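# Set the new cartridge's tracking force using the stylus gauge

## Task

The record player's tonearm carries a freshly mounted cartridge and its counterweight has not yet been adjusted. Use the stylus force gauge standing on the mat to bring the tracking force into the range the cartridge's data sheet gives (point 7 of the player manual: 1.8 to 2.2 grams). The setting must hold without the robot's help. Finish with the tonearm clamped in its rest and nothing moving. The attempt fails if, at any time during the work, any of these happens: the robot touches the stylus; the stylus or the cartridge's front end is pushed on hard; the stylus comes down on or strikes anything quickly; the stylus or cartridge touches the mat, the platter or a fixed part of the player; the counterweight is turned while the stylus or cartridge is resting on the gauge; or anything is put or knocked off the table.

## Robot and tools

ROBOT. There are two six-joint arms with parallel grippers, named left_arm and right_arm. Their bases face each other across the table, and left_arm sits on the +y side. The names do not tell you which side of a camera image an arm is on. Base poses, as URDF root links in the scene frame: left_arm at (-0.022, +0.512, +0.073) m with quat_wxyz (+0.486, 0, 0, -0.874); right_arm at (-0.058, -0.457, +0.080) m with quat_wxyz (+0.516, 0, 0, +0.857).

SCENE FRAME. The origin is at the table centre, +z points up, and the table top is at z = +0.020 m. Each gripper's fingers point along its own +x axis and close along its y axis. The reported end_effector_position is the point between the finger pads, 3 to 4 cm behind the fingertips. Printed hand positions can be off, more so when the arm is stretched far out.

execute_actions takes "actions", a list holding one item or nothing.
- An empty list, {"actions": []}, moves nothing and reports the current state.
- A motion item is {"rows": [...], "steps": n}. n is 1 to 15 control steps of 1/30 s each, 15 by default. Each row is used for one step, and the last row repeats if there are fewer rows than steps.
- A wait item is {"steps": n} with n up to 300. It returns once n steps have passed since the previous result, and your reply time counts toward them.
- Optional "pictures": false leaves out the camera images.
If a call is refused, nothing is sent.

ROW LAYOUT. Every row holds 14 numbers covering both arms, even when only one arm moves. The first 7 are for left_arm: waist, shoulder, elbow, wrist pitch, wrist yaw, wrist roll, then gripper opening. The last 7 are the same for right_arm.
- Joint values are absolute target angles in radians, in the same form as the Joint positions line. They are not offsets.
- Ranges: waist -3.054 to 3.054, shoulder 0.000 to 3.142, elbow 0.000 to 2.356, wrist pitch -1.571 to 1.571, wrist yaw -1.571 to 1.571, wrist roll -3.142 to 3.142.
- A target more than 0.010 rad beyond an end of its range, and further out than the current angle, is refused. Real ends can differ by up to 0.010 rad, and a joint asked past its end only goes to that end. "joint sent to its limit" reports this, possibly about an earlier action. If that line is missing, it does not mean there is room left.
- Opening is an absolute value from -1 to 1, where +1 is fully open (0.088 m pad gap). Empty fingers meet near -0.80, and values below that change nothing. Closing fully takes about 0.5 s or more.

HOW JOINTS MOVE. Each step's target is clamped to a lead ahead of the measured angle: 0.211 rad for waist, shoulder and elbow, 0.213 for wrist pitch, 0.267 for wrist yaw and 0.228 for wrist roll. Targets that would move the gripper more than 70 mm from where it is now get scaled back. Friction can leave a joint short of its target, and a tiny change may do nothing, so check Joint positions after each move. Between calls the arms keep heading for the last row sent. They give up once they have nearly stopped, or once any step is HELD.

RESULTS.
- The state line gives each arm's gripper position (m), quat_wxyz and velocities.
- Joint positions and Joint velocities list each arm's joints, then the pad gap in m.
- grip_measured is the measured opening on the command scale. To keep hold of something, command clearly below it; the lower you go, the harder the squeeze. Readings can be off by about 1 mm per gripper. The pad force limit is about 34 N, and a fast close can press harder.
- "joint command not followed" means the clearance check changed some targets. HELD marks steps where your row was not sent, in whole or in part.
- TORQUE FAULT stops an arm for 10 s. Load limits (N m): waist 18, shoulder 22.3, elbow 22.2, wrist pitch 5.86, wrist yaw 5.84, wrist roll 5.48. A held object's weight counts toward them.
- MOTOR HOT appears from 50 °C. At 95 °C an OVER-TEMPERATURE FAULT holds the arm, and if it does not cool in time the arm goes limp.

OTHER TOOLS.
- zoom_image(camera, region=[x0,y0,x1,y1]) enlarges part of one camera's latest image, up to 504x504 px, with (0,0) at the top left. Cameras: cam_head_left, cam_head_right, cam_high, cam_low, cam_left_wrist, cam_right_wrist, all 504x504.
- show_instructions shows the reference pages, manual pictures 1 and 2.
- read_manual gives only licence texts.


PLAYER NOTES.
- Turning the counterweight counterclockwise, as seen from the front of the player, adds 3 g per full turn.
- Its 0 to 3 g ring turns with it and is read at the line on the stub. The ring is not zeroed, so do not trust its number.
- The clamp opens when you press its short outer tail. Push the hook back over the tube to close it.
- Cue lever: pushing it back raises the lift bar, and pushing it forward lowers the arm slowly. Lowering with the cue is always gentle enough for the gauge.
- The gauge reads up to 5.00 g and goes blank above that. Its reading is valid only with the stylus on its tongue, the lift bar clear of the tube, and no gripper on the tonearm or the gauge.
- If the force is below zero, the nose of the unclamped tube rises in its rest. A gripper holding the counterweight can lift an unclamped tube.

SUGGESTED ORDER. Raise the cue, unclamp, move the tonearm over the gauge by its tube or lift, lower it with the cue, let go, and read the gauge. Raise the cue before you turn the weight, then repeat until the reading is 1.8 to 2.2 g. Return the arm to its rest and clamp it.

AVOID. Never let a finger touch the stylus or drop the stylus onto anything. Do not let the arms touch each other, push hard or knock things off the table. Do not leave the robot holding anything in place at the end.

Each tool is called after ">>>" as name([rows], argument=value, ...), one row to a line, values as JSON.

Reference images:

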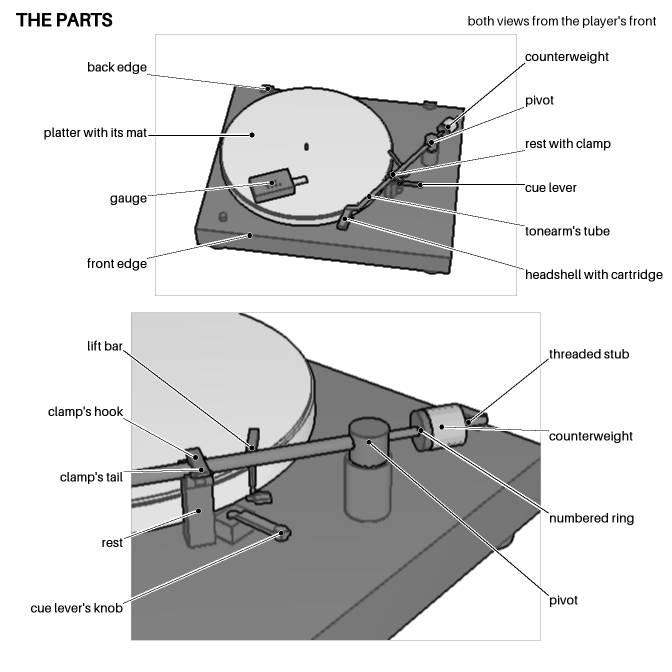

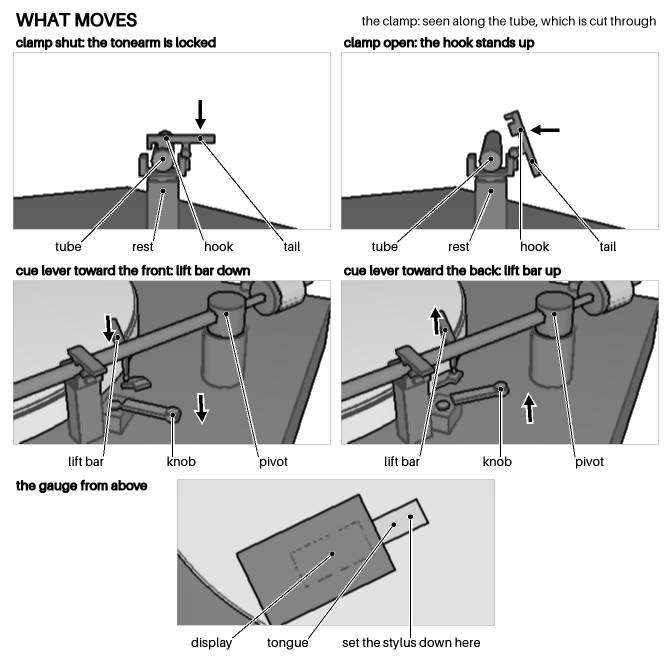

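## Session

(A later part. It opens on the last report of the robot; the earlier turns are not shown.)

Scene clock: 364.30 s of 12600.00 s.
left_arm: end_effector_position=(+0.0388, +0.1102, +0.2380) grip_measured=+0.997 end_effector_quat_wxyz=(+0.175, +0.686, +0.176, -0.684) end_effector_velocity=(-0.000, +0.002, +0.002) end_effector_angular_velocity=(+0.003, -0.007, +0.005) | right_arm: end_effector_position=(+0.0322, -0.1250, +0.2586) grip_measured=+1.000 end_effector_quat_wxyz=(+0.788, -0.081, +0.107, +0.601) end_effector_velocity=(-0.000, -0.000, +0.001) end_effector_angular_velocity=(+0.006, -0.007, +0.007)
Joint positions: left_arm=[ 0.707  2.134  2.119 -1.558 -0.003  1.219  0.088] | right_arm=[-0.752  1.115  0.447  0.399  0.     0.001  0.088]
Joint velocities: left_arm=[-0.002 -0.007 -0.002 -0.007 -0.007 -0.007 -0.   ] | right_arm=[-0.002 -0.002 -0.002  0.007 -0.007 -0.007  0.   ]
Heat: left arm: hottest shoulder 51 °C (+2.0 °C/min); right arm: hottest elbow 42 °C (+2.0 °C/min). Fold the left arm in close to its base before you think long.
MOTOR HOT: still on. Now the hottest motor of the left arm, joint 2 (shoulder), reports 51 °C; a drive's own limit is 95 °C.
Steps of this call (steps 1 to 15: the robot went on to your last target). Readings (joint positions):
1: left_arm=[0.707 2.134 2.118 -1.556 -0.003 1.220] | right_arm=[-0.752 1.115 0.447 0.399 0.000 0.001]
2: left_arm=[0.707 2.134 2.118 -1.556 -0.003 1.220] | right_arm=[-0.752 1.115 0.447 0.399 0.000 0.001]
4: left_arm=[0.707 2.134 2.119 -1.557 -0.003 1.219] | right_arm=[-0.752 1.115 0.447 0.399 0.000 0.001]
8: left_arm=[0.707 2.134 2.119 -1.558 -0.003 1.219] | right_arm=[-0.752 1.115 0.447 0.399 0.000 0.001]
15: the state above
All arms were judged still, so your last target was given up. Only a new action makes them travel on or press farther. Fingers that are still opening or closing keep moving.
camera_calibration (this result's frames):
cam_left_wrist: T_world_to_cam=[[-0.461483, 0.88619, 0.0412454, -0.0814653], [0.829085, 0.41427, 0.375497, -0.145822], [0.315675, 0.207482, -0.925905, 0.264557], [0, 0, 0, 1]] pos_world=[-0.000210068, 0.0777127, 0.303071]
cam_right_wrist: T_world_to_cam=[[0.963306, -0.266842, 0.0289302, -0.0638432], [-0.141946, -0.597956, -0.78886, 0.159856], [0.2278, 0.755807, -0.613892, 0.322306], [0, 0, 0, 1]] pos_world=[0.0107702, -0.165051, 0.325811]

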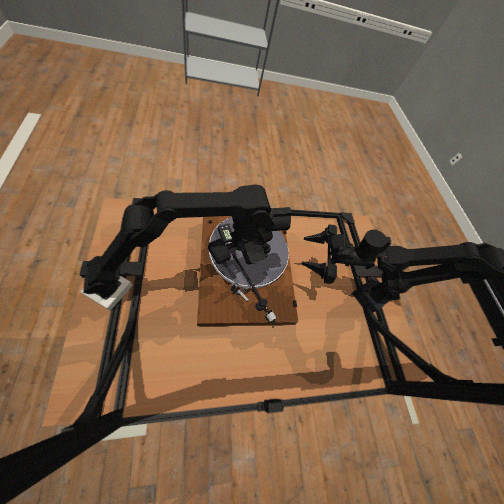

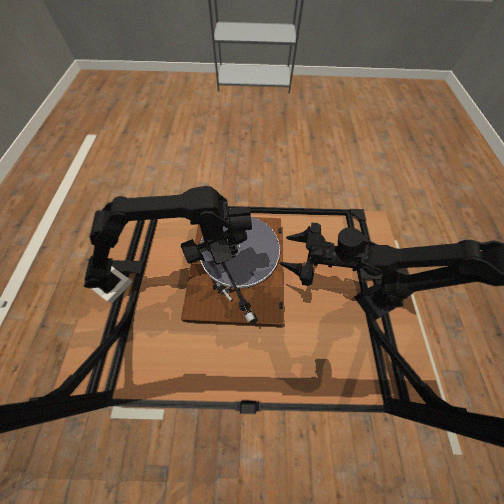

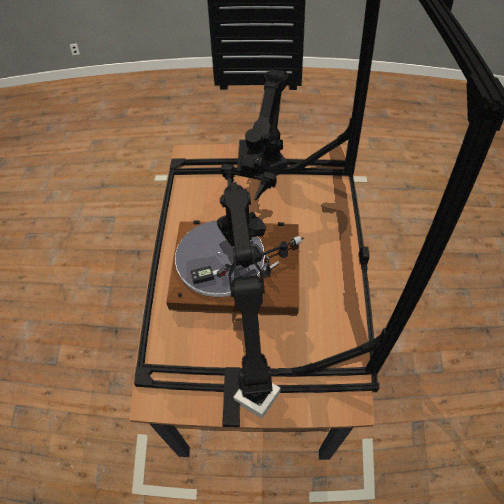

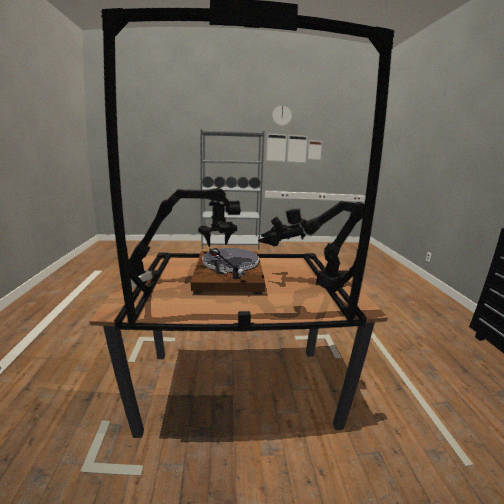

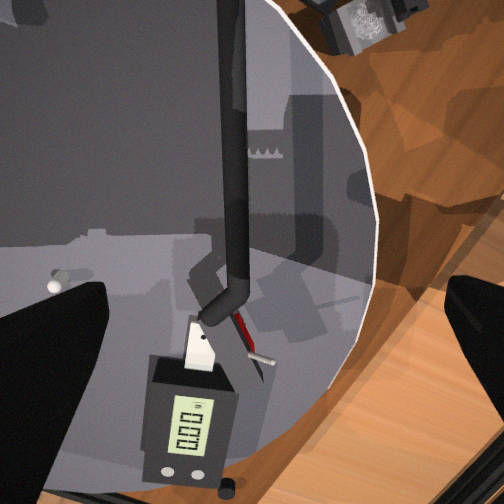

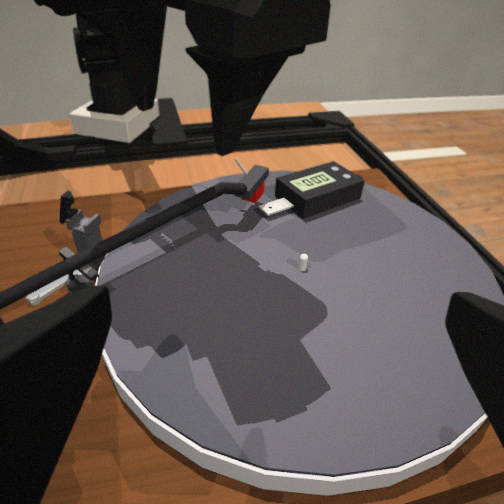

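>>> execute_actions([
  {"rows": [[0.707,2.146,2.08,-1.515,-0.002,1.219,0.5, -0.754,1.119,0.458,0.401,0,0,1],[0.707,2.146,2.04,-1.475,-0.002,1.219,0.2, -0.754,1.119,0.458,0.401,0,0,1],[0.707,2.146,2.0,-1.435,-0.002,1.219,-0.1, -0.754,1.119,0.458,0.401,0,0,1],[0.707,2.146,1.96,-1.395,-0.002,1.219,-0.1, -0.754,1.119,0.458,0.401,0,0,1],[0.707,2.146,1.93,-1.365,-0.002,1.219,-0.1, -0.754,1.119,0.458,0.401,0,0,1],[0.707,2.146,1.90,-1.335,-0.002,1.219,-0.1, -0.754,1.119,0.458,0.401,0,0,1],[0.707,2.146,1.88,-1.315,-0.002,1.219,-0.1, -0.754,1.119,0.458,0.401,0,0,1],[0.707,2.146,1.866,-1.30,-0.002,1.219,-0.1, -0.754,1.119,0.458,0.401,0,0,1]], "steps": 15},
], pictures=false)

>>> execute_actions([
  {"steps": 15},
], pictures=false)

>>> execute_actions([
  {"rows": [[0.707,2.146,1.866,-1.30,-0.002,1.219,-0.2, -0.754,1.119,0.458,0.401,0,0,1],[0.707,2.146,1.866,-1.30,-0.002,1.219,-0.3, -0.754,1.119,0.458,0.401,0,0,1],[0.707,2.146,1.866,-1.30,-0.002,1.219,-0.38, -0.754,1.119,0.458,0.401,0,0,1],[0.707,2.146,1.866,-1.30,-0.002,1.219,-0.45, -0.754,1.119,0.458,0.401,0,0,1],[0.707,2.146,1.866,-1.30,-0.002,1.219,-0.5, -0.754,1.119,0.458,0.401,0,0,1],[0.707,2.146,1.866,-1.30,-0.002,1.219,-0.54, -0.754,1.119,0.458,0.401,0,0,1],[0.707,2.146,1.866,-1.30,-0.002,1.219,-0.57, -0.754,1.119,0.458,0.401,0,0,1],[0.707,2.146,1.866,-1.30,-0.002,1.219,-0.6, -0.754,1.119,0.458,0.401,0,0,1],[0.707,2.146,1.866,-1.30,-0.002,1.219,-0.62, -0.754,1.119,0.458,0.401,0,0,1],[0.707,2.146,1.866,-1.30,-0.002,1.219,-0.64, -0.754,1.119,0.458,0.401,0,0,1],[0.707,2.146,1.866,-1.30,-0.002,1.219,-0.66, -0.754,1.119,0.458,0.401,0,0,1]], "steps": 15},
])

Scene clock: 386.43 s of 12600.00 s.
left_arm: end_effector_position=(+0.0401, +0.1020, +0.1709) grip_measured=-0.093 end_effector_quat_wxyz=(+0.172, +0.686, +0.178, -0.684) end_effector_velocity=(+0.001, -0.017, -0.002) end_effector_angular_velocity=(-0.074, -0.019, -0.000) | right_arm: end_effector_position=(+0.0322, -0.1249, +0.2587) grip_measured=+1.000 end_effector_quat_wxyz=(+0.788, -0.081, +0.106, +0.602) end_effector_velocity=(-0.002, -0.001, -0.006) end_effector_angular_velocity=(-0.014, +0.013, +0.008)
Joint positions: left_arm=[ 0.707  2.15   1.877 -1.306 -0.003  1.22   0.034] | right_arm=[-0.752  1.115  0.448  0.399  0.     0.001  0.088]
Joint velocities: left_arm=[-0.007  0.002 -0.002  0.081 -0.007 -0.007 -0.003] | right_arm=[ 0.002  0.002 -0.007 -0.007 -0.007  0.007  0.   ]
Heat: left arm: hottest shoulder 52 °C (+3.0 °C/min); right arm: hottest elbow 42 °C (+2.0 °C/min). Fold the left arm in close to its base before you think long.
MOTOR HOT: still on. Now the hottest motor of the left arm, joint 2 (shoulder), reports 52 °C; a drive's own limit is 95 °C.
Steps of this call (steps 1 to 90: nothing new was sent; then 18.63 s passed at rest; steps 91 to 105: all 15 steps of this action). Readings (joint positions):
91: left_arm=[0.707 2.135 2.116 -1.552 -0.003 1.219] | right_arm=[-0.752 1.115 0.448 0.399 0.000 0.001]
92: left_arm=[0.707 2.134 2.102 -1.531 -0.003 1.219] | right_arm=[-0.752 1.115 0.448 0.399 0.000 0.001]
94: left_arm=[0.707 2.134 2.055 -1.470 -0.003 1.219] | right_arm=[-0.752 1.115 0.448 0.399 0.000 0.001]
98: left_arm=[0.707 2.141 1.930 -1.360 -0.003 1.219] | right_arm=[-0.752 1.115 0.448 0.399 0.000 0.001]
105: the state above

Scene clock: 386.93 s of 12600.00 s.
left_arm: end_effector_position=(+0.0401, +0.1016, +0.1704) grip_measured=-0.100 end_effector_quat_wxyz=(+0.173, +0.686, +0.178, -0.684) end_effector_velocity=(+0.002, +0.002, +0.000) end_effector_angular_velocity=(+0.010, -0.021, +0.019) | right_arm: end_effector_position=(+0.0322, -0.1249, +0.2589) grip_measured=+1.000 end_effector_quat_wxyz=(+0.788, -0.080, +0.106, +0.602) end_effector_velocity=(+0.000, -0.000, -0.005) end_effector_angular_velocity=(-0.015, +0.009, -0.007)
Joint positions: left_arm=[ 0.707  2.15   1.875 -1.302 -0.003  1.22   0.034] | right_arm=[-0.752  1.115  0.448  0.399  0.     0.001  0.088]
Joint velocities: left_arm=[-0.002 -0.002 -0.002 -0.007 -0.022 -0.022 -0.   ] | right_arm=[ 0.002  0.007 -0.002 -0.007  0.007  0.007  0.   ]
Heat: left arm: hottest shoulder 52 °C (+3.0 °C/min); right arm: hottest elbow 42 °C (+2.0 °C/min). Fold the left arm in close to its base before you think long.
MOTOR HOT: still on. Now the hottest motor of the left arm, joint 2 (shoulder), reports 52 °C; a drive's own limit is 95 °C.
Steps of this call (steps 1 to 15: the robot went on to your last target). Readings (joint positions):
1: left_arm=[0.707 2.150 1.877 -1.305 -0.003 1.220] | right_arm=[-0.752 1.115 0.448 0.399 0.000 0.001]
2: left_arm=[0.707 2.151 1.877 -1.304 -0.003 1.220] | right_arm=[-0.752 1.115 0.448 0.399 0.000 0.001]
4: left_arm=[0.707 2.150 1.875 -1.303 -0.003 1.220] | right_arm=[-0.752 1.115 0.448 0.399 0.000 0.001]
8: left_arm=[0.707 2.150 1.875 -1.302 -0.003 1.220] | right_arm=[-0.752 1.115 0.448 0.399 0.000 0.001]
15: the state above
All arms were judged still, so your last target was given up. Only a new action makes them travel on or press farther. Fingers that are still opening or closing keep moving.

Scene clock: 387.43 s of 12600.00 s.
left_arm: end_effector_position=(+0.0404, +0.1013, +0.1703) grip_measured=-0.619 end_effector_quat_wxyz=(+0.174, +0.686, +0.177, -0.684) end_effector_velocity=(+0.000, +0.000, -0.001) end_effector_angular_velocity=(-0.001, -0.008, +0.005) | right_arm: end_effector_position=(+0.0322, -0.1249, +0.2589) grip_measured=+1.000 end_effector_quat_wxyz=(+0.788, -0.080, +0.106, +0.602) end_effector_velocity=(-0.000, -0.001, -0.004) end_effector_angular_velocity=(-0.019, +0.014, +0.003)
Joint positions: left_arm=[ 0.707  2.15   1.875 -1.3   -0.003  1.219  0.009] | right_arm=[-0.752  1.115  0.448  0.399  0.     0.001  0.088]
Joint velocities: left_arm=[-0.002 -0.002 -0.007  0.007 -0.007 -0.007 -0.001] | right_arm=[-0.002  0.002  0.002 -0.022 -0.007  0.007  0.   ]
Heat: left arm: hottest shoulder 52 °C (+3.0 °C/min); right arm: hottest elbow 42 °C (+2.0 °C/min). Fold the left arm in close to its base before you think long.
MOTOR HOT: still on. Now the hottest motor of the left arm, joint 2 (shoulder), reports 52 °C; a drive's own limit is 95 °C.
Steps of this call (steps 1 to 15: all 15 steps of this action). Readings (joint positions):
1: left_arm=[0.707 2.150 1.875 -1.302 -0.003 1.219] | right_arm=[-0.752 1.115 0.448 0.399 0.000 0.001]
2: left_arm=[0.707 2.150 1.875 -1.302 -0.003 1.219] | right_arm=[-0.752 1.115 0.448 0.399 0.000 0.001]
4: left_arm=[0.707 2.150 1.875 -1.302 -0.003 1.219] | right_arm=[-0.752 1.115 0.448 0.399 0.000 0.001]
8: left_arm=[0.707 2.150 1.875 -1.302 -0.003 1.219] | right_arm=[-0.752 1.115 0.448 0.399 0.000 0.001]
15: the state above
camera_calibration (this result's frames):
cam_left_wrist: T_world_to_cam=[[-0.461814, 0.885866, 0.0443671, -0.0705716], [0.82898, 0.413286, 0.376812, -0.118167], [0.315468, 0.210796, -0.925227, 0.202852], [0, 0, 0, 1]] pos_world=[0.0013738, 0.0685934, 0.235342]
cam_right_wrist: T_world_to_cam=[[0.9633, -0.266863, 0.0289268, -0.0638524], [-0.141788, -0.597375, -0.789328, 0.160382], [0.227923, 0.756259, -0.613289, 0.322244], [0, 0, 0, 1]] pos_world=[0.0108025, -0.164932, 0.32607]

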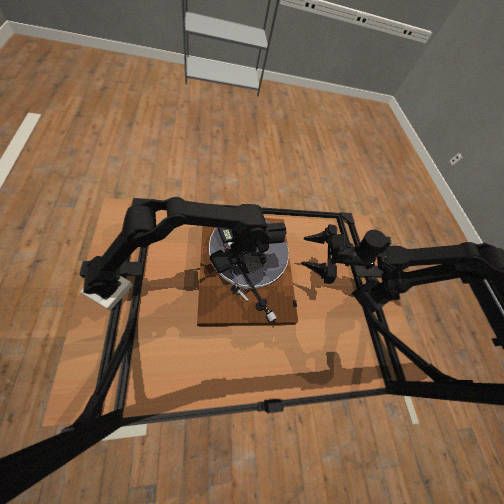

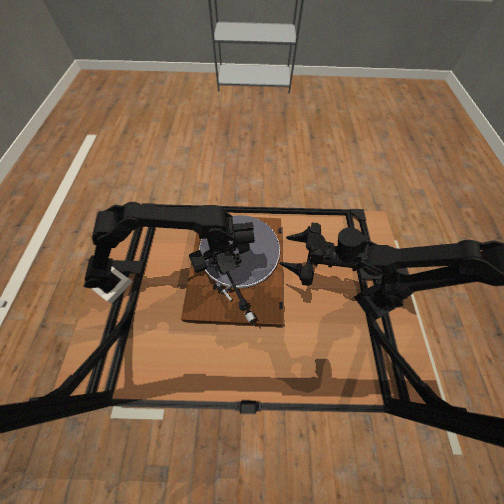

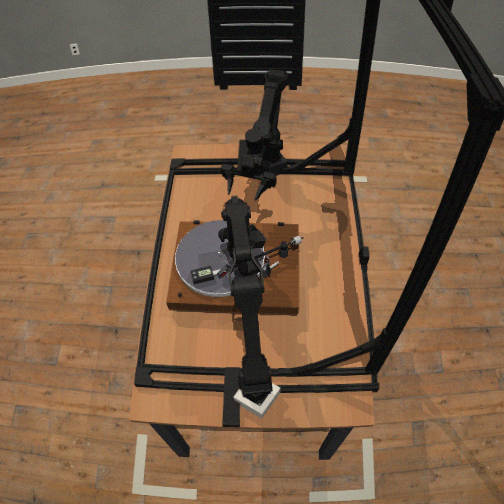

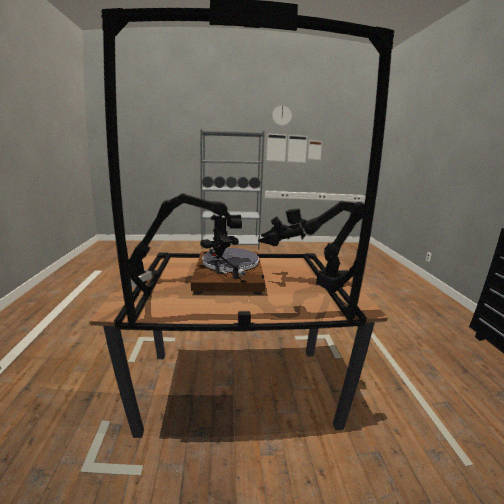

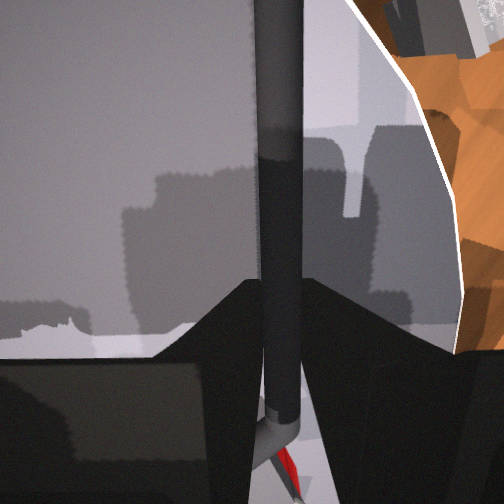

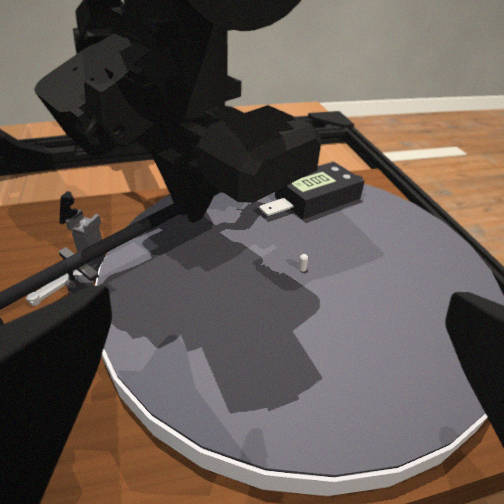

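>>> execute_actions([
  {"rows": [[0.709,2.158,1.888,-1.303,-0.002,1.232,-0.68, -0.754,1.119,0.458,0.401,0,0,1],[0.7097,2.162,1.8944,-1.305,-0.002,1.2385,-0.68, -0.754,1.119,0.458,0.401,0,0,1],[0.7103,2.166,1.9008,-1.307,-0.002,1.245,-0.68, -0.754,1.119,0.458,0.401,0,0,1],[0.711,2.170,1.9073,-1.309,-0.002,1.2515,-0.68, -0.754,1.119,0.458,0.401,0,0,1],[0.7117,2.1737,1.9137,-1.311,-0.002,1.258,-0.68, -0.754,1.119,0.458,0.401,0,0,1],[0.7123,2.1776,1.9201,-1.313,-0.002,1.2645,-0.68, -0.754,1.119,0.458,0.401,0,0,1],[0.713,2.1815,1.9265,-1.3155,-0.002,1.271,-0.68, -0.754,1.119,0.458,0.401,0,0,1],[0.7137,2.1854,1.9329,-1.3175,-0.002,1.2775,-0.68, -0.754,1.119,0.458,0.401,0,0,1],[0.7143,2.1893,1.9393,-1.32,-0.002,1.284,-0.68, -0.754,1.119,0.458,0.401,0,0,1],[0.715,2.1933,1.9458,-1.322,-0.002,1.2905,-0.68, -0.754,1.119,0.458,0.401,0,0,1],[0.7157,2.1972,1.9522,-1.324,-0.002,1.297,-0.68, -0.754,1.119,0.458,0.401,0,0,1],[0.7163,2.2011,1.9586,-1.326,-0.002,1.3035,-0.68, -0.754,1.119,0.458,0.401,0,0,1],[0.717,2.205,1.965,-1.328,-0.002,1.31,-0.68, -0.754,1.119,0.458,0.401,0,0,1]], "steps": 15},
], pictures=false)

>>> execute_actions([
  {"steps": 20},
], pictures=false)

Scene clock: 397.27 s of 12600.00 s.
left_arm: end_effector_position=(+0.0459, +0.0906, +0.1712) grip_measured=-0.623 end_effector_quat_wxyz=(+0.155, +0.692, +0.152, -0.689) end_effector_velocity=(+0.008, -0.009, -0.001) end_effector_angular_velocity=(+0.011, -0.021, -0.059) | right_arm: end_effector_position=(+0.0322, -0.1248, +0.2589) grip_measured=+1.000 end_effector_quat_wxyz=(+0.788, -0.080, +0.106, +0.602) end_effector_velocity=(-0.009, +0.001, -0.004) end_effector_angular_velocity=(-0.010, +0.009, +0.054)
Joint positions: left_arm=[ 0.716  2.194  1.947 -1.321 -0.004  1.293  0.008] | right_arm=[-0.752  1.115  0.449  0.399  0.     0.001  0.088]
Joint velocities: left_arm=[ 0.007  0.056  0.085 -0.037 -0.022  0.066 -0.   ] | right_arm=[ 0.002 -0.002 -0.007 -0.007 -0.051 -0.007  0.   ]
Heat: left arm: hottest shoulder 54 °C (+5.0 °C/min); right arm: hottest elbow 42 °C (+1.0 °C/min). Fold the left arm in close to its base before you think long.
MOTOR HOT: still on. Now the hottest motor of the left arm, joint 2 (shoulder), reports 54 °C; a drive's own limit is 95 °C.
Steps of this call (steps 1 to 15: the robot went on to your last target; steps 16 to 90: nothing new was sent; then 6.33 s passed at rest; steps 91 to 105: all 15 steps of this action). Readings (joint positions):
91: left_arm=[0.707 2.150 1.875 -1.297 -0.003 1.216] | right_arm=[-0.752 1.115 0.449 0.399 0.000 0.001]
92: left_arm=[0.708 2.150 1.875 -1.297 -0.003 1.217] | right_arm=[-0.752 1.115 0.449 0.399 0.000 0.001]
94: left_arm=[0.709 2.155 1.883 -1.299 -0.003 1.226] | right_arm=[-0.752 1.115 0.449 0.399 0.000 0.001]
98: left_arm=[0.712 2.169 1.907 -1.307 -0.004 1.252] | right_arm=[-0.752 1.115 0.449 0.399 0.000 0.001]
105: the state above

Scene clock: 397.93 s of 12600.00 s.
left_arm: end_effector_position=(+0.0464, +0.0895, +0.1713) grip_measured=-0.623 end_effector_quat_wxyz=(+0.153, +0.692, +0.150, -0.689) end_effector_velocity=(-0.004, +0.000, -0.000) end_effector_angular_velocity=(+0.006, +0.008, -0.000) | right_arm: end_effector_position=(+0.0322, -0.1248, +0.2589) grip_measured=+1.000 end_effector_quat_wxyz=(+0.788, -0.080, +0.106, +0.602) end_effector_velocity=(+0.002, -0.002, -0.000) end_effector_angular_velocity=(-0.008, -0.022, -0.004)
Joint positions: left_arm=[ 0.717  2.198  1.954 -1.323 -0.004  1.3    0.008] | right_arm=[-0.752  1.115  0.449  0.399  0.     0.001  0.088]
Joint velocities: left_arm=[-0.007  0.002  0.002 -0.007  0.007 -0.007  0.   ] | right_arm=[-0.002 -0.007 -0.002 -0.007  0.007 -0.022  0.   ]
Heat: left arm: hottest shoulder 54 °C (+5.0 °C/min); right arm: hottest elbow 42 °C (+1.0 °C/min). Fold the left arm in close to its base before you think long.
MOTOR HOT: still on. Now the hottest motor of the left arm, joint 2 (shoulder), reports 54 °C; a drive's own limit is 95 °C.
Steps of this call (steps 1 to 15: the robot went on to your last target; steps 16 to 20: nothing new was sent). Readings (joint positions):
1: left_arm=[0.716 2.195 1.949 -1.321 -0.004 1.295] | right_arm=[-0.752 1.115 0.449 0.399 0.000 0.001]
2: left_arm=[0.716 2.196 1.950 -1.322 -0.004 1.296] | right_arm=[-0.752 1.115 0.449 0.399 0.000 0.001]
4: left_arm=[0.717 2.197 1.952 -1.322 -0.004 1.298] | right_arm=[-0.752 1.115 0.449 0.399 0.000 0.001]
8: left_arm=[0.717 2.198 1.953 -1.323 -0.004 1.299] | right_arm=[-0.752 1.115 0.449 0.399 0.000 0.001]
20: the state above
All arms were judged still, so your last target was given up. Only a new action makes them travel on or press farther. Fingers that are still opening or closing keep moving.

Release and rise.

>>> execute_actions([
  {"rows": [[0.717,2.198,1.954,-1.323,-0.004,1.30,-0.66, -0.754,1.119,0.458,0.401,0,0,1],[0.717,2.198,1.954,-1.323,-0.004,1.30,-0.63, -0.754,1.119,0.458,0.401,0,0,1],[0.717,2.198,1.954,-1.323,-0.004,1.30,-0.6, -0.754,1.119,0.458,0.401,0,0,1],[0.717,2.198,1.954,-1.323,-0.004,1.30,-0.55, -0.754,1.119,0.458,0.401,0,0,1],[0.717,2.198,1.954,-1.323,-0.004,1.30,-0.45, -0.754,1.119,0.458,0.401,0,0,1],[0.717,2.198,1.954,-1.323,-0.004,1.30,-0.3, -0.754,1.119,0.458,0.401,0,0,1],[0.717,2.198,1.954,-1.323,-0.004,1.30,-0.1, -0.754,1.119,0.458,0.401,0,0,1],[0.717,2.198,1.954,-1.323,-0.004,1.30,0.2, -0.754,1.119,0.458,0.401,0,0,1]], "steps": 15},
], pictures=false)

>>> execute_actions([
  {"rows": [[0.717,2.198,2.0,-1.37,-0.004,1.3,0.2, -0.754,1.119,0.458,0.401,0,0,1],[0.717,2.198,2.04,-1.41,-0.004,1.3,0.2, -0.754,1.119,0.458,0.401,0,0,1],[0.717,2.198,2.08,-1.45,-0.004,1.3,0.2, -0.754,1.119,0.458,0.401,0,0,1],[0.717,2.198,2.12,-1.49,-0.004,1.3,0.2, -0.754,1.119,0.458,0.401,0,0,1],[0.717,2.198,2.16,-1.53,-0.004,1.3,0.6, -0.754,1.119,0.458,0.401,0,0,1],[0.717,2.198,2.2,-1.565,-0.004,1.3,1, -0.754,1.119,0.458,0.401,0,0,1]], "steps": 15},
], pictures=false)

>>> execute_actions([
  {"steps": 15},
])

>>> zoom_image(camera="cam_right_wrist", region=[200, 140, 360, 250])

>>> zoom_image(camera="cam_left_wrist", region=[130, 260, 330, 460])

Scene clock: 409.77 s of 12600.00 s.
left_arm: end_effector_position=(+0.0466, +0.0893, +0.1715) grip_measured=+0.169 end_effector_quat_wxyz=(+0.153, +0.692, +0.149, -0.689) end_effector_velocity=(+0.002, +0.004, -0.003) end_effector_angular_velocity=(+0.020, -0.019, -0.010) | right_arm: end_effector_position=(+0.0324, -0.1248, +0.2591) grip_measured=+1.000 end_effector_quat_wxyz=(+0.788, -0.080, +0.106, +0.601) end_effector_velocity=(+0.002, -0.001, -0.003) end_effector_angular_velocity=(-0.018, -0.019, -0.004)
Joint positions: left_arm=[ 0.717  2.198  1.955 -1.323 -0.004  1.301  0.047] | right_arm=[-0.752  1.115  0.449  0.399  0.     0.001  0.088]
Joint velocities: left_arm=[-0.002  0.002 -0.007 -0.007 -0.022  0.007  0.016] | right_arm=[-0.002  0.002 -0.002 -0.007  0.007 -0.022  0.   ]
Heat: left arm: hottest shoulder 54 °C (+5.1 °C/min); right arm: hottest elbow 43 °C (+2.0 °C/min). Fold the left arm in close to its base before you think long.
MOTOR HOT: still on. Now the hottest motor of the left arm, joint 2 (shoulder), reports 54 °C; a drive's own limit is 95 °C.
Steps of this call (steps 1 to 90: nothing new was sent; then 8.33 s passed at rest; steps 91 to 105: all 15 steps of this action). Readings (joint positions):
91: left_arm=[0.717 2.198 1.955 -1.323 -0.004 1.301] | right_arm=[-0.752 1.115 0.449 0.399 0.000 0.001]
92: left_arm=[0.717 2.198 1.955 -1.323 -0.004 1.301] | right_arm=[-0.752 1.115 0.449 0.399 0.000 0.001]
94: left_arm=[0.717 2.198 1.955 -1.323 -0.004 1.301] | right_arm=[-0.752 1.115 0.449 0.399 0.000 0.001]
98: left_arm=[0.717 2.198 1.955 -1.323 -0.004 1.301] | right_arm=[-0.752 1.115 0.449 0.399 0.000 0.001]
105: the state above

Scene clock: 410.27 s of 12600.00 s.
left_arm: end_effector_position=(+0.0453, +0.0972, +0.2314) grip_measured=+0.979 end_effector_quat_wxyz=(+0.153, +0.692, +0.150, -0.690) end_effector_velocity=(-0.001, +0.008, -0.004) end_effector_angular_velocity=(+0.047, +0.000, +0.005) | right_arm: end_effector_position=(+0.0324, -0.1248, +0.2591) grip_measured=+1.000 end_effector_quat_wxyz=(+0.788, -0.080, +0.106, +0.601) end_effector_velocity=(-0.003, -0.001, -0.000) end_effector_angular_velocity=(-0.006, -0.014, +0.025)
Joint positions: left_arm=[ 0.717  2.194  2.188 -1.561 -0.004  1.301  0.087] | right_arm=[-0.752  1.115  0.449  0.399  0.     0.001  0.088]
Joint velocities: left_arm=[-0.002  0.007 -0.002 -0.037 -0.007 -0.007  0.01 ] | right_arm=[-0.002 -0.007 -0.002 -0.007 -0.022 -0.022  0.   ]
Heat: left arm: hottest shoulder 54 °C (+5.0 °C/min); right arm: hottest elbow 43 °C (+2.0 °C/min). Fold the left arm in close to its base before you think long.
MOTOR HOT: still on. Now the hottest motor of the left arm, joint 2 (shoulder), reports 54 °C; a drive's own limit is 95 °C.
Steps of this call (steps 1 to 15: all 15 steps of this action). Readings (joint positions):
1: left_arm=[0.717 2.199 1.960 -1.332 -0.004 1.301] | right_arm=[-0.752 1.115 0.449 0.399 0.000 0.001]
2: left_arm=[0.717 2.200 1.975 -1.356 -0.004 1.301] | right_arm=[-0.752 1.115 0.449 0.399 0.000 0.001]
4: left_arm=[0.717 2.204 2.024 -1.414 -0.004 1.301] | right_arm=[-0.752 1.115 0.449 0.399 0.000 0.001]
8: left_arm=[0.717 2.200 2.150 -1.522 -0.004 1.301] | right_arm=[-0.752 1.115 0.449 0.399 0.000 0.001]
15: the state above

Scene clock: 410.77 s of 12600.00 s.
left_arm: end_effector_position=(+0.0452, +0.0975, +0.2317) grip_measured=+0.997 end_effector_quat_wxyz=(+0.152, +0.692, +0.150, -0.690) end_effector_velocity=(-0.001, +0.004, +0.002) end_effector_angular_velocity=(+0.018, -0.004, +0.005) | right_arm: end_effector_position=(+0.0324, -0.1248, +0.2591) grip_measured=+1.000 end_effector_quat_wxyz=(+0.788, -0.080, +0.106, +0.601) end_effector_velocity=(-0.001, -0.001, -0.000) end_effector_angular_velocity=(-0.004, -0.004, +0.007)
Joint positions: left_arm=[ 0.717  2.194  2.19  -1.563 -0.004  1.301  0.088] | right_arm=[-0.752  1.115  0.449  0.399  0.     0.001  0.088]
Joint velocities: left_arm=[-0.002 -0.002  0.002 -0.022 -0.007 -0.007 -0.   ] | right_arm=[-0.002 -0.007 -0.002 -0.007 -0.007 -0.007  0.   ]
Heat: left arm: hottest shoulder 54 °C (+5.1 °C/min); right arm: hottest elbow 43 °C (+2.0 °C/min). Fold the left arm in close to its base before you think long.
MOTOR HOT: still on. Now the hottest motor of the left arm, joint 2 (shoulder), reports 54 °C; a drive's own limit is 95 °C.
Steps of this call (steps 1 to 15: the robot went on to your last target). Readings (joint positions):
1: left_arm=[0.717 2.194 2.188 -1.561 -0.004 1.301] | right_arm=[-0.752 1.115 0.449 0.399 0.000 0.001]
2: left_arm=[0.717 2.194 2.188 -1.562 -0.004 1.301] | right_arm=[-0.752 1.115 0.449 0.399 0.000 0.001]
4: left_arm=[0.717 2.194 2.189 -1.562 -0.004 1.301] | right_arm=[-0.752 1.115 0.449 0.399 0.000 0.001]
8: left_arm=[0.717 2.194 2.190 -1.563 -0.004 1.301] | right_arm=[-0.752 1.115 0.449 0.399 0.000 0.001]
15: the state above
All arms were judged still, so your last target was given up. Only a new action makes them travel on or press farther. Fingers that are still opening or closing keep moving.
camera_calibration (this result's frames):
cam_left_wrist: T_world_to_cam=[[-0.397549, 0.916854, 0.0365268, -0.0717325], [0.855862, 0.356162, 0.375032, -0.138934], [0.33084, 0.180355, -0.926292, 0.261378], [0, 0, 0, 1]] pos_world=[0.00391674, 0.0681102, 0.296837]
cam_right_wrist: T_world_to_cam=[[0.963195, -0.267241, 0.0289251, -0.0640324], [-0.141937, -0.59703, -0.789563, 0.160749], [0.228273, 0.756398, -0.612988, 0.322179], [0, 0, 0, 1]] pos_world=[0.0109471, -0.164836, 0.326265]

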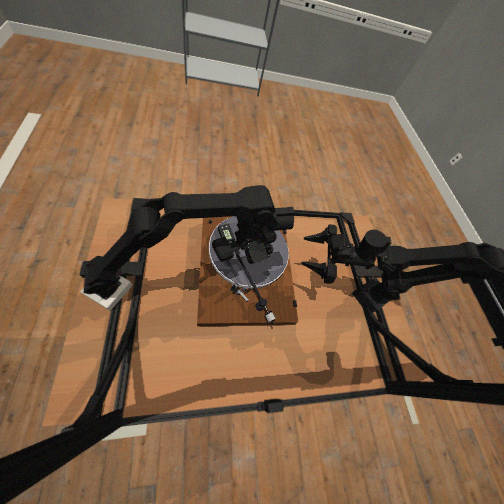

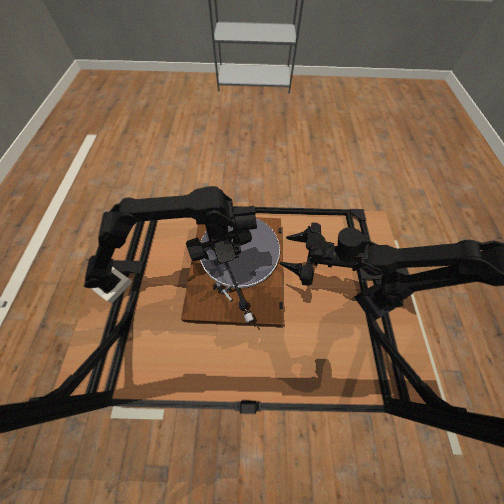

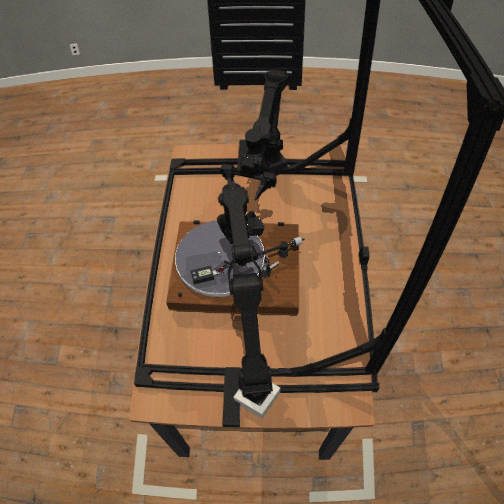

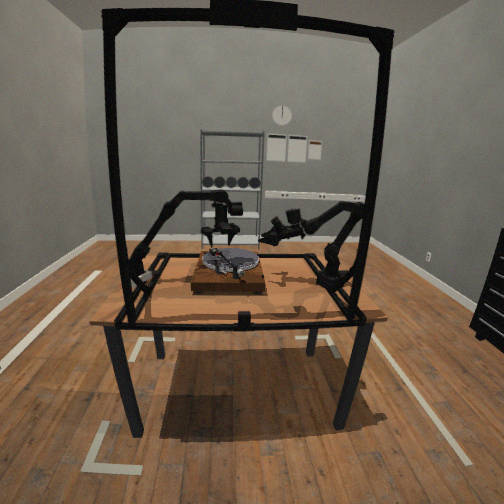

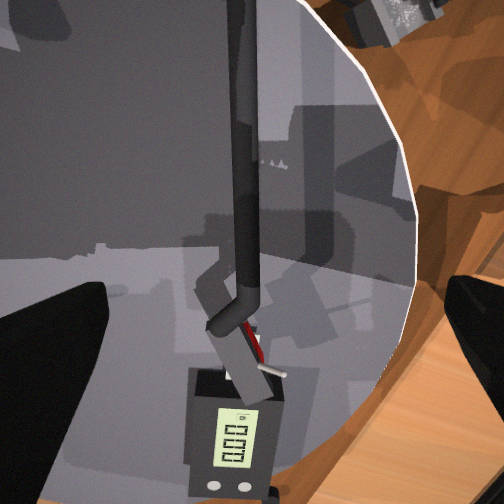

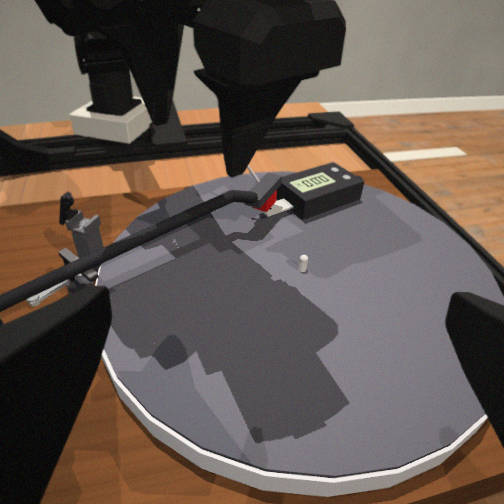

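Region (200, 140, 360, 250) of cam_right_wrist's 504x504 image, scaled by 3.150, with more detail than that image has; it fills the top 346 rows of this view, and the rest is white.

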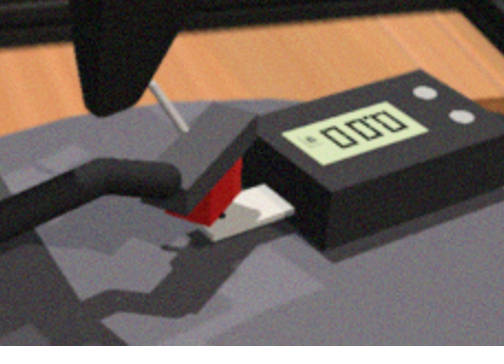

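Region (130, 260, 330, 460) of cam_left_wrist's 504x504 image, scaled by 2.520, with more detail than that image has.

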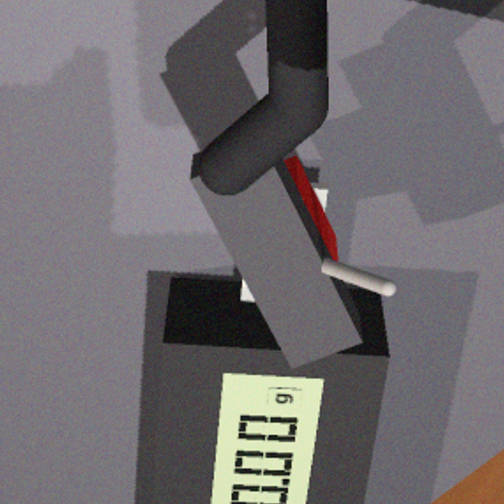

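>>> execute_actions([
  {"rows": [[0.717,1.9,2.0,-1.5,0,1.0,0, -0.754,1.119,0.458,0.401,0,0,1]], "steps": 12},
], pictures=false)

>>> execute_actions([
  {"rows": [[0.55,1.6,1.5,-0.95,0,0.4,-0.85, -0.754,1.119,0.458,0.401,0,0,1]], "steps": 15},
], pictures=false)

>>> execute_actions([
  {"rows": [[0.4355,1.6,1.2742,-0.6156,0,0,-0.85, -0.754,1.119,0.458,0.401,0,0,1]], "steps": 15},
], pictures=false)

>>> execute_actions([
  {"rows": [[0.4355,1.7058,1.2742,-0.6156,0,0,-0.85, -0.754,1.119,0.458,0.401,0,0,1]], "steps": 15},
], pictures=false)

>>> execute_actions([
  {"steps": 15},
])

Scene clock: 433.73 s of 12600.00 s.
left_arm: end_effector_position=(+0.0386, +0.1361, +0.3053) grip_measured=+0.012 end_effector_quat_wxyz=(+0.318, +0.645, +0.179, -0.672) end_effector_velocity=(-0.004, +0.003, -0.063) end_effector_angular_velocity=(+0.183, +0.047, +0.041) | right_arm: end_effector_position=(+0.0324, -0.1247, +0.2592) grip_measured=+1.000 end_effector_quat_wxyz=(+0.788, -0.080, +0.106, +0.601) end_effector_velocity=(-0.001, -0.001, -0.002) end_effector_angular_velocity=(-0.008, -0.003, +0.007)
Joint positions: left_arm=[ 0.717  1.888  2.02  -1.501 -0.002  1.009  0.04 ] | right_arm=[-0.752  1.116  0.449  0.399  0.     0.001  0.088]
Joint velocities: left_arm=[-0.007  0.071 -0.139  0.022  0.007 -0.051 -0.005] | right_arm=[-0.002 -0.002 -0.002 -0.007 -0.007 -0.007  0.   ]
Heat: left arm: hottest shoulder 55 °C (+4.0 °C/min); right arm: hottest elbow 43 °C (+1.0 °C/min). Fold the left arm in close to its base before you think long.
MOTOR HOT: still on. Now the hottest motor of the left arm, joint 2 (shoulder), reports 55 °C; a drive's own limit is 95 °C.
Steps of this call (steps 1 to 90: nothing new was sent; then 19.57 s passed at rest; steps 91 to 102: all 12 steps of this action). Readings (joint positions):
91: left_arm=[0.717 2.160 2.148 -1.532 -0.004 1.243] | right_arm=[-0.752 1.116 0.449 0.399 0.000 0.001]
92: left_arm=[0.717 2.120 2.097 -1.525 -0.004 1.174] | right_arm=[-0.752 1.116 0.449 0.399 0.000 0.001]
94: left_arm=[0.717 2.035 2.036 -1.524 -0.003 1.086] | right_arm=[-0.752 1.116 0.449 0.399 0.000 0.001]
98: left_arm=[0.717 1.909 2.024 -1.505 -0.002 1.024] | right_arm=[-0.752 1.116 0.449 0.399 0.000 0.001]
102: the state above

Scene clock: 434.23 s of 12600.00 s.
left_arm: end_effector_position=(-0.0257, +0.1257, +0.2870) grip_measured=-0.799 end_effector_quat_wxyz=(+0.522, +0.474, +0.222, -0.673) end_effector_velocity=(-0.002, -0.018, +0.010) end_effector_angular_velocity=(-0.104, +0.054, +0.077) | right_arm: end_effector_position=(+0.0324, -0.1247, +0.2592) grip_measured=+1.000 end_effector_quat_wxyz=(+0.788, -0.080, +0.106, +0.601) end_effector_velocity=(-0.001, -0.001, -0.002) end_effector_angular_velocity=(-0.008, -0.003, +0.007)
Joint positions: left_arm=[ 0.549  1.606  1.51  -0.96   0.002  0.412  0.   ] | right_arm=[-0.752  1.116  0.449  0.399  0.     0.001  0.088]
Joint velocities: left_arm=[-0.002 -0.007 -0.012  0.11   0.007 -0.095  0.   ] | right_arm=[-0.002 -0.002 -0.002 -0.007 -0.007 -0.007  0.   ]
Heat: left arm: hottest shoulder 55 °C (+4.0 °C/min); right arm: hottest elbow 43 °C (+1.0 °C/min). Fold the left arm in close to its base before you think long.
MOTOR HOT: still on. Now the hottest motor of the left arm, joint 2 (shoulder), reports 55 °C; a drive's own limit is 95 °C.
Steps of this call (steps 1 to 15: all 15 steps of this action). Readings (joint positions):
1: left_arm=[0.704 1.853 1.967 -1.436 -0.010 0.947] | right_arm=[-0.752 1.116 0.449 0.399 0.000 0.001]
2: left_arm=[0.672 1.813 1.899 -1.372 -0.011 0.879] | right_arm=[-0.752 1.116 0.449 0.399 0.000 0.001]
4: left_arm=[0.595 1.721 1.773 -1.256 0.001 0.750] | right_arm=[-0.752 1.116 0.449 0.399 0.000 0.001]
8: left_arm=[0.543 1.603 1.590 -1.037 0.004 0.507] | right_arm=[-0.752 1.116 0.449 0.399 0.000 0.001]
15: the state above

Scene clock: 434.73 s of 12600.00 s.
left_arm: end_effector_position=(-0.0722, +0.1063, +0.2426) grip_measured=-0.799 end_effector_quat_wxyz=(+0.589, +0.343, +0.299, -0.668) end_effector_velocity=(+0.004, -0.001, +0.001) end_effector_angular_velocity=(-0.007, +0.005, +0.045) | right_arm: end_effector_position=(+0.0324, -0.1247, +0.2592) grip_measured=+1.000 end_effector_quat_wxyz=(+0.788, -0.080, +0.106, +0.601) end_effector_velocity=(-0.000, -0.000, +0.001) end_effector_angular_velocity=(+0.009, +0.007, +0.003)
Joint positions: left_arm=[ 0.435  1.607  1.283 -0.621  0.002  0.007  0.   ] | right_arm=[-0.752  1.116  0.449  0.399  0.     0.001  0.088]
Joint velocities: left_arm=[ 0.002 -0.002 -0.002  0.007 -0.022 -0.037  0.   ] | right_arm=[-0.002 -0.002 -0.002  0.007 -0.007  0.007  0.   ]
Heat: left arm: hottest shoulder 55 °C (+4.0 °C/min); right arm: hottest elbow 43 °C (+1.0 °C/min). Fold the left arm in close to its base before you think long.
MOTOR HOT: still on. Now the hottest motor of the left arm, joint 2 (shoulder), reports 55 °C; a drive's own limit is 95 °C.
Steps of this call (steps 1 to 15: all 15 steps of this action). Readings (joint positions):
1: left_arm=[0.539 1.600 1.471 -0.894 -0.006 0.353] | right_arm=[-0.752 1.116 0.449 0.399 0.000 0.001]
2: left_arm=[0.516 1.589 1.424 -0.825 -0.007 0.284] | right_arm=[-0.752 1.116 0.449 0.399 0.000 0.001]
4: left_arm=[0.467 1.589 1.350 -0.725 0.000 0.156] | right_arm=[-0.752 1.116 0.449 0.399 0.000 0.001]
8: left_arm=[0.435 1.609 1.286 -0.647 0.002 0.040] | right_arm=[-0.752 1.116 0.449 0.399 0.000 0.001]
15: the state above

Scene clock: 435.23 s of 12600.00 s.
left_arm: end_effector_position=(-0.0727, +0.1025, +0.2017) grip_measured=-0.799 end_effector_quat_wxyz=(+0.573, +0.375, +0.330, -0.650) end_effector_velocity=(-0.002, +0.002, -0.003) end_effector_angular_velocity=(+0.013, +0.003, +0.015) | right_arm: end_effector_position=(+0.0324, -0.1247, +0.2592) grip_measured=+1.000 end_effector_quat_wxyz=(+0.788, -0.080, +0.106, +0.601) end_effector_velocity=(-0.001, -0.001, -0.000) end_effector_angular_velocity=(-0.004, -0.004, +0.007)
Joint positions: left_arm=[ 0.435  1.706  1.276 -0.616  0.002  0.004  0.   ] | right_arm=[-0.752  1.116  0.449  0.399  0.     0.001  0.088]
Joint velocities: left_arm=[-0.007  0.002 -0.002 -0.007 -0.007 -0.022  0.   ] | right_arm=[-0.002 -0.007 -0.002 -0.007 -0.007 -0.007  0.   ]
Heat: left arm: hottest shoulder 55 °C (+4.0 °C/min); right arm: hottest elbow 43 °C (+1.0 °C/min). Fold the left arm in close to its base before you think long.
MOTOR HOT: still on. Now the hottest motor of the left arm, joint 2 (shoulder), reports 55 °C; a drive's own limit is 95 °C.
Steps of this call (steps 1 to 15: all 15 steps of this action). Readings (joint positions):
1: left_arm=[0.435 1.620 1.283 -0.619 0.002 0.007] | right_arm=[-0.752 1.116 0.449 0.399 0.000 0.001]
2: left_arm=[0.435 1.633 1.283 -0.611 0.002 0.006] | right_arm=[-0.752 1.116 0.449 0.399 0.000 0.001]
4: left_arm=[0.435 1.664 1.283 -0.615 0.002 0.005] | right_arm=[-0.752 1.116 0.449 0.399 0.000 0.001]
8: left_arm=[0.435 1.705 1.276 -0.617 0.002 0.005] | right_arm=[-0.752 1.116 0.449 0.399 0.000 0.001]
15: the state above

Scene clock: 435.73 s of 12600.00 s.
left_arm: end_effector_position=(-0.0727, +0.1025, +0.2017) grip_measured=-0.799 end_effector_quat_wxyz=(+0.573, +0.375, +0.330, -0.650) end_effector_velocity=(+0.001, +0.005, -0.000) end_effector_angular_velocity=(+0.017, -0.005, +0.008) | right_arm: end_effector_position=(+0.0324, -0.1247, +0.2592) grip_measured=+1.000 end_effector_quat_wxyz=(+0.788, -0.080, +0.106, +0.601) end_effector_velocity=(-0.001, -0.001, -0.002) end_effector_angular_velocity=(-0.012, -0.017, +0.010)
Joint positions: left_arm=[ 0.435  1.706  1.276 -0.616  0.002  0.004  0.   ] | right_arm=[-0.752  1.116  0.449  0.399  0.     0.001  0.088]
Joint velocities: left_arm=[-0.002 -0.007 -0.002 -0.022 -0.007 -0.007  0.   ] | right_arm=[-0.002 -0.002 -0.002 -0.007 -0.007 -0.022  0.   ]
Heat: left arm: hottest shoulder 55 °C (+4.0 °C/min); right arm: hottest elbow 43 °C (+1.0 °C/min). Fold the left arm in close to its base before you think long.
MOTOR HOT: still on. Now the hottest motor of the left arm, joint 2 (shoulder), reports 55 °C; a drive's own limit is 95 °C.
Steps of this call (steps 1 to 15: the robot went on to your last target). Readings (joint positions):
1: left_arm=[0.435 1.706 1.276 -0.616 0.002 0.004] | right_arm=[-0.752 1.116 0.449 0.399 0.000 0.001]
2: left_arm=[0.435 1.706 1.276 -0.616 0.002 0.004] | right_arm=[-0.752 1.116 0.449 0.399 0.000 0.001]
4: left_arm=[0.435 1.706 1.276 -0.616 0.002 0.004] | right_arm=[-0.752 1.116 0.449 0.399 0.000 0.001]
8: left_arm=[0.435 1.706 1.276 -0.616 0.002 0.004] | right_arm=[-0.752 1.116 0.449 0.399 0.000 0.001]
15: the state above
All arms were judged still, so your last target was given up. Only a new action makes them travel on or press farther. Fingers that are still opening or closing keep moving.
camera_calibration (this result's frames):
cam_left_wrist: T_world_to_cam=[[-0.986166, 0.164125, 0.0232411, -0.0850486], [0.159251, 0.976979, -0.141956, -0.0385486], [-0.0460046, -0.136291, -0.9896, 0.28955], [0, 0, 0, 1]] pos_world=[-0.0644125, 0.0910828, 0.283043]
cam_right_wrist: T_world_to_cam=[[0.963195, -0.267241, 0.0289251, -0.0640333], [-0.141937, -0.59703, -0.789563, 0.160839], [0.228273, 0.756398, -0.612988, 0.322135], [0, 0, 0, 1]] pos_world=[0.0109709, -0.164749, 0.32631]

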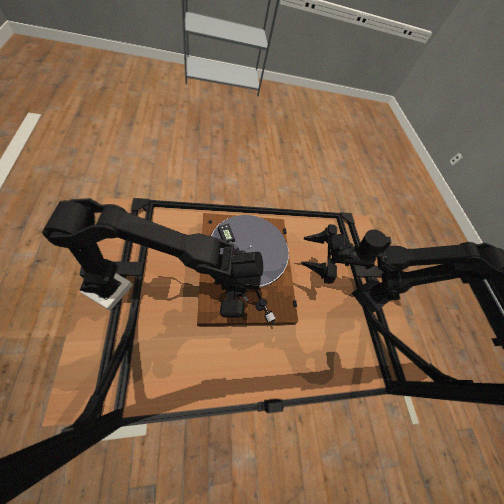

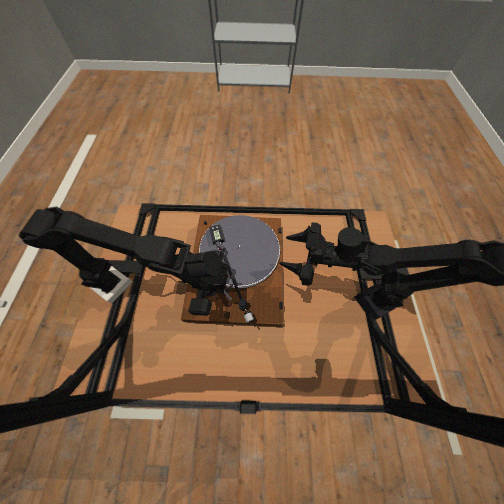

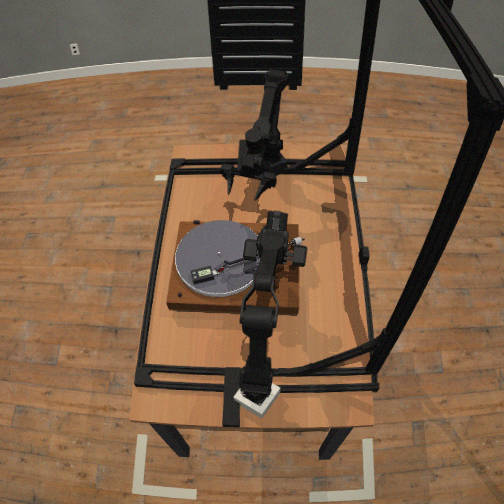

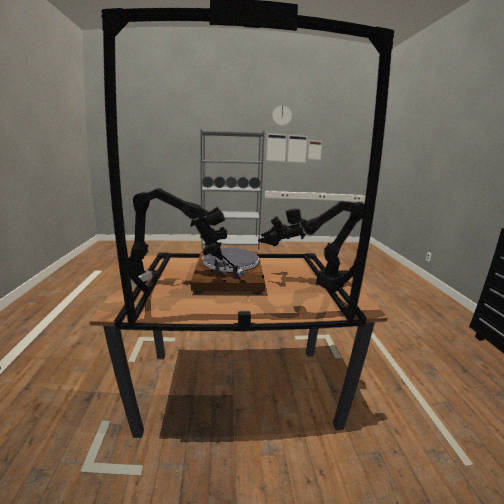

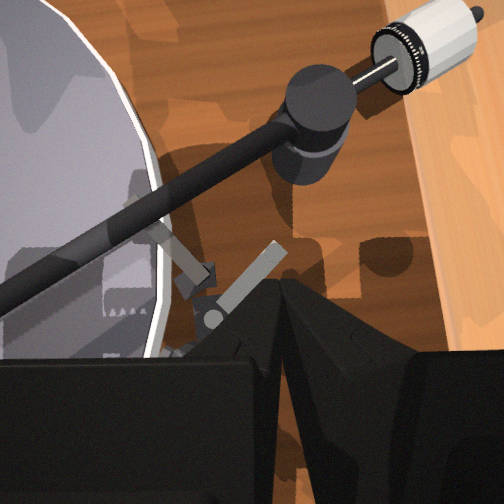

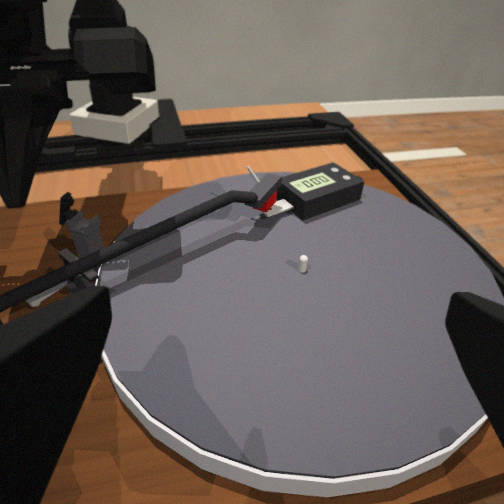

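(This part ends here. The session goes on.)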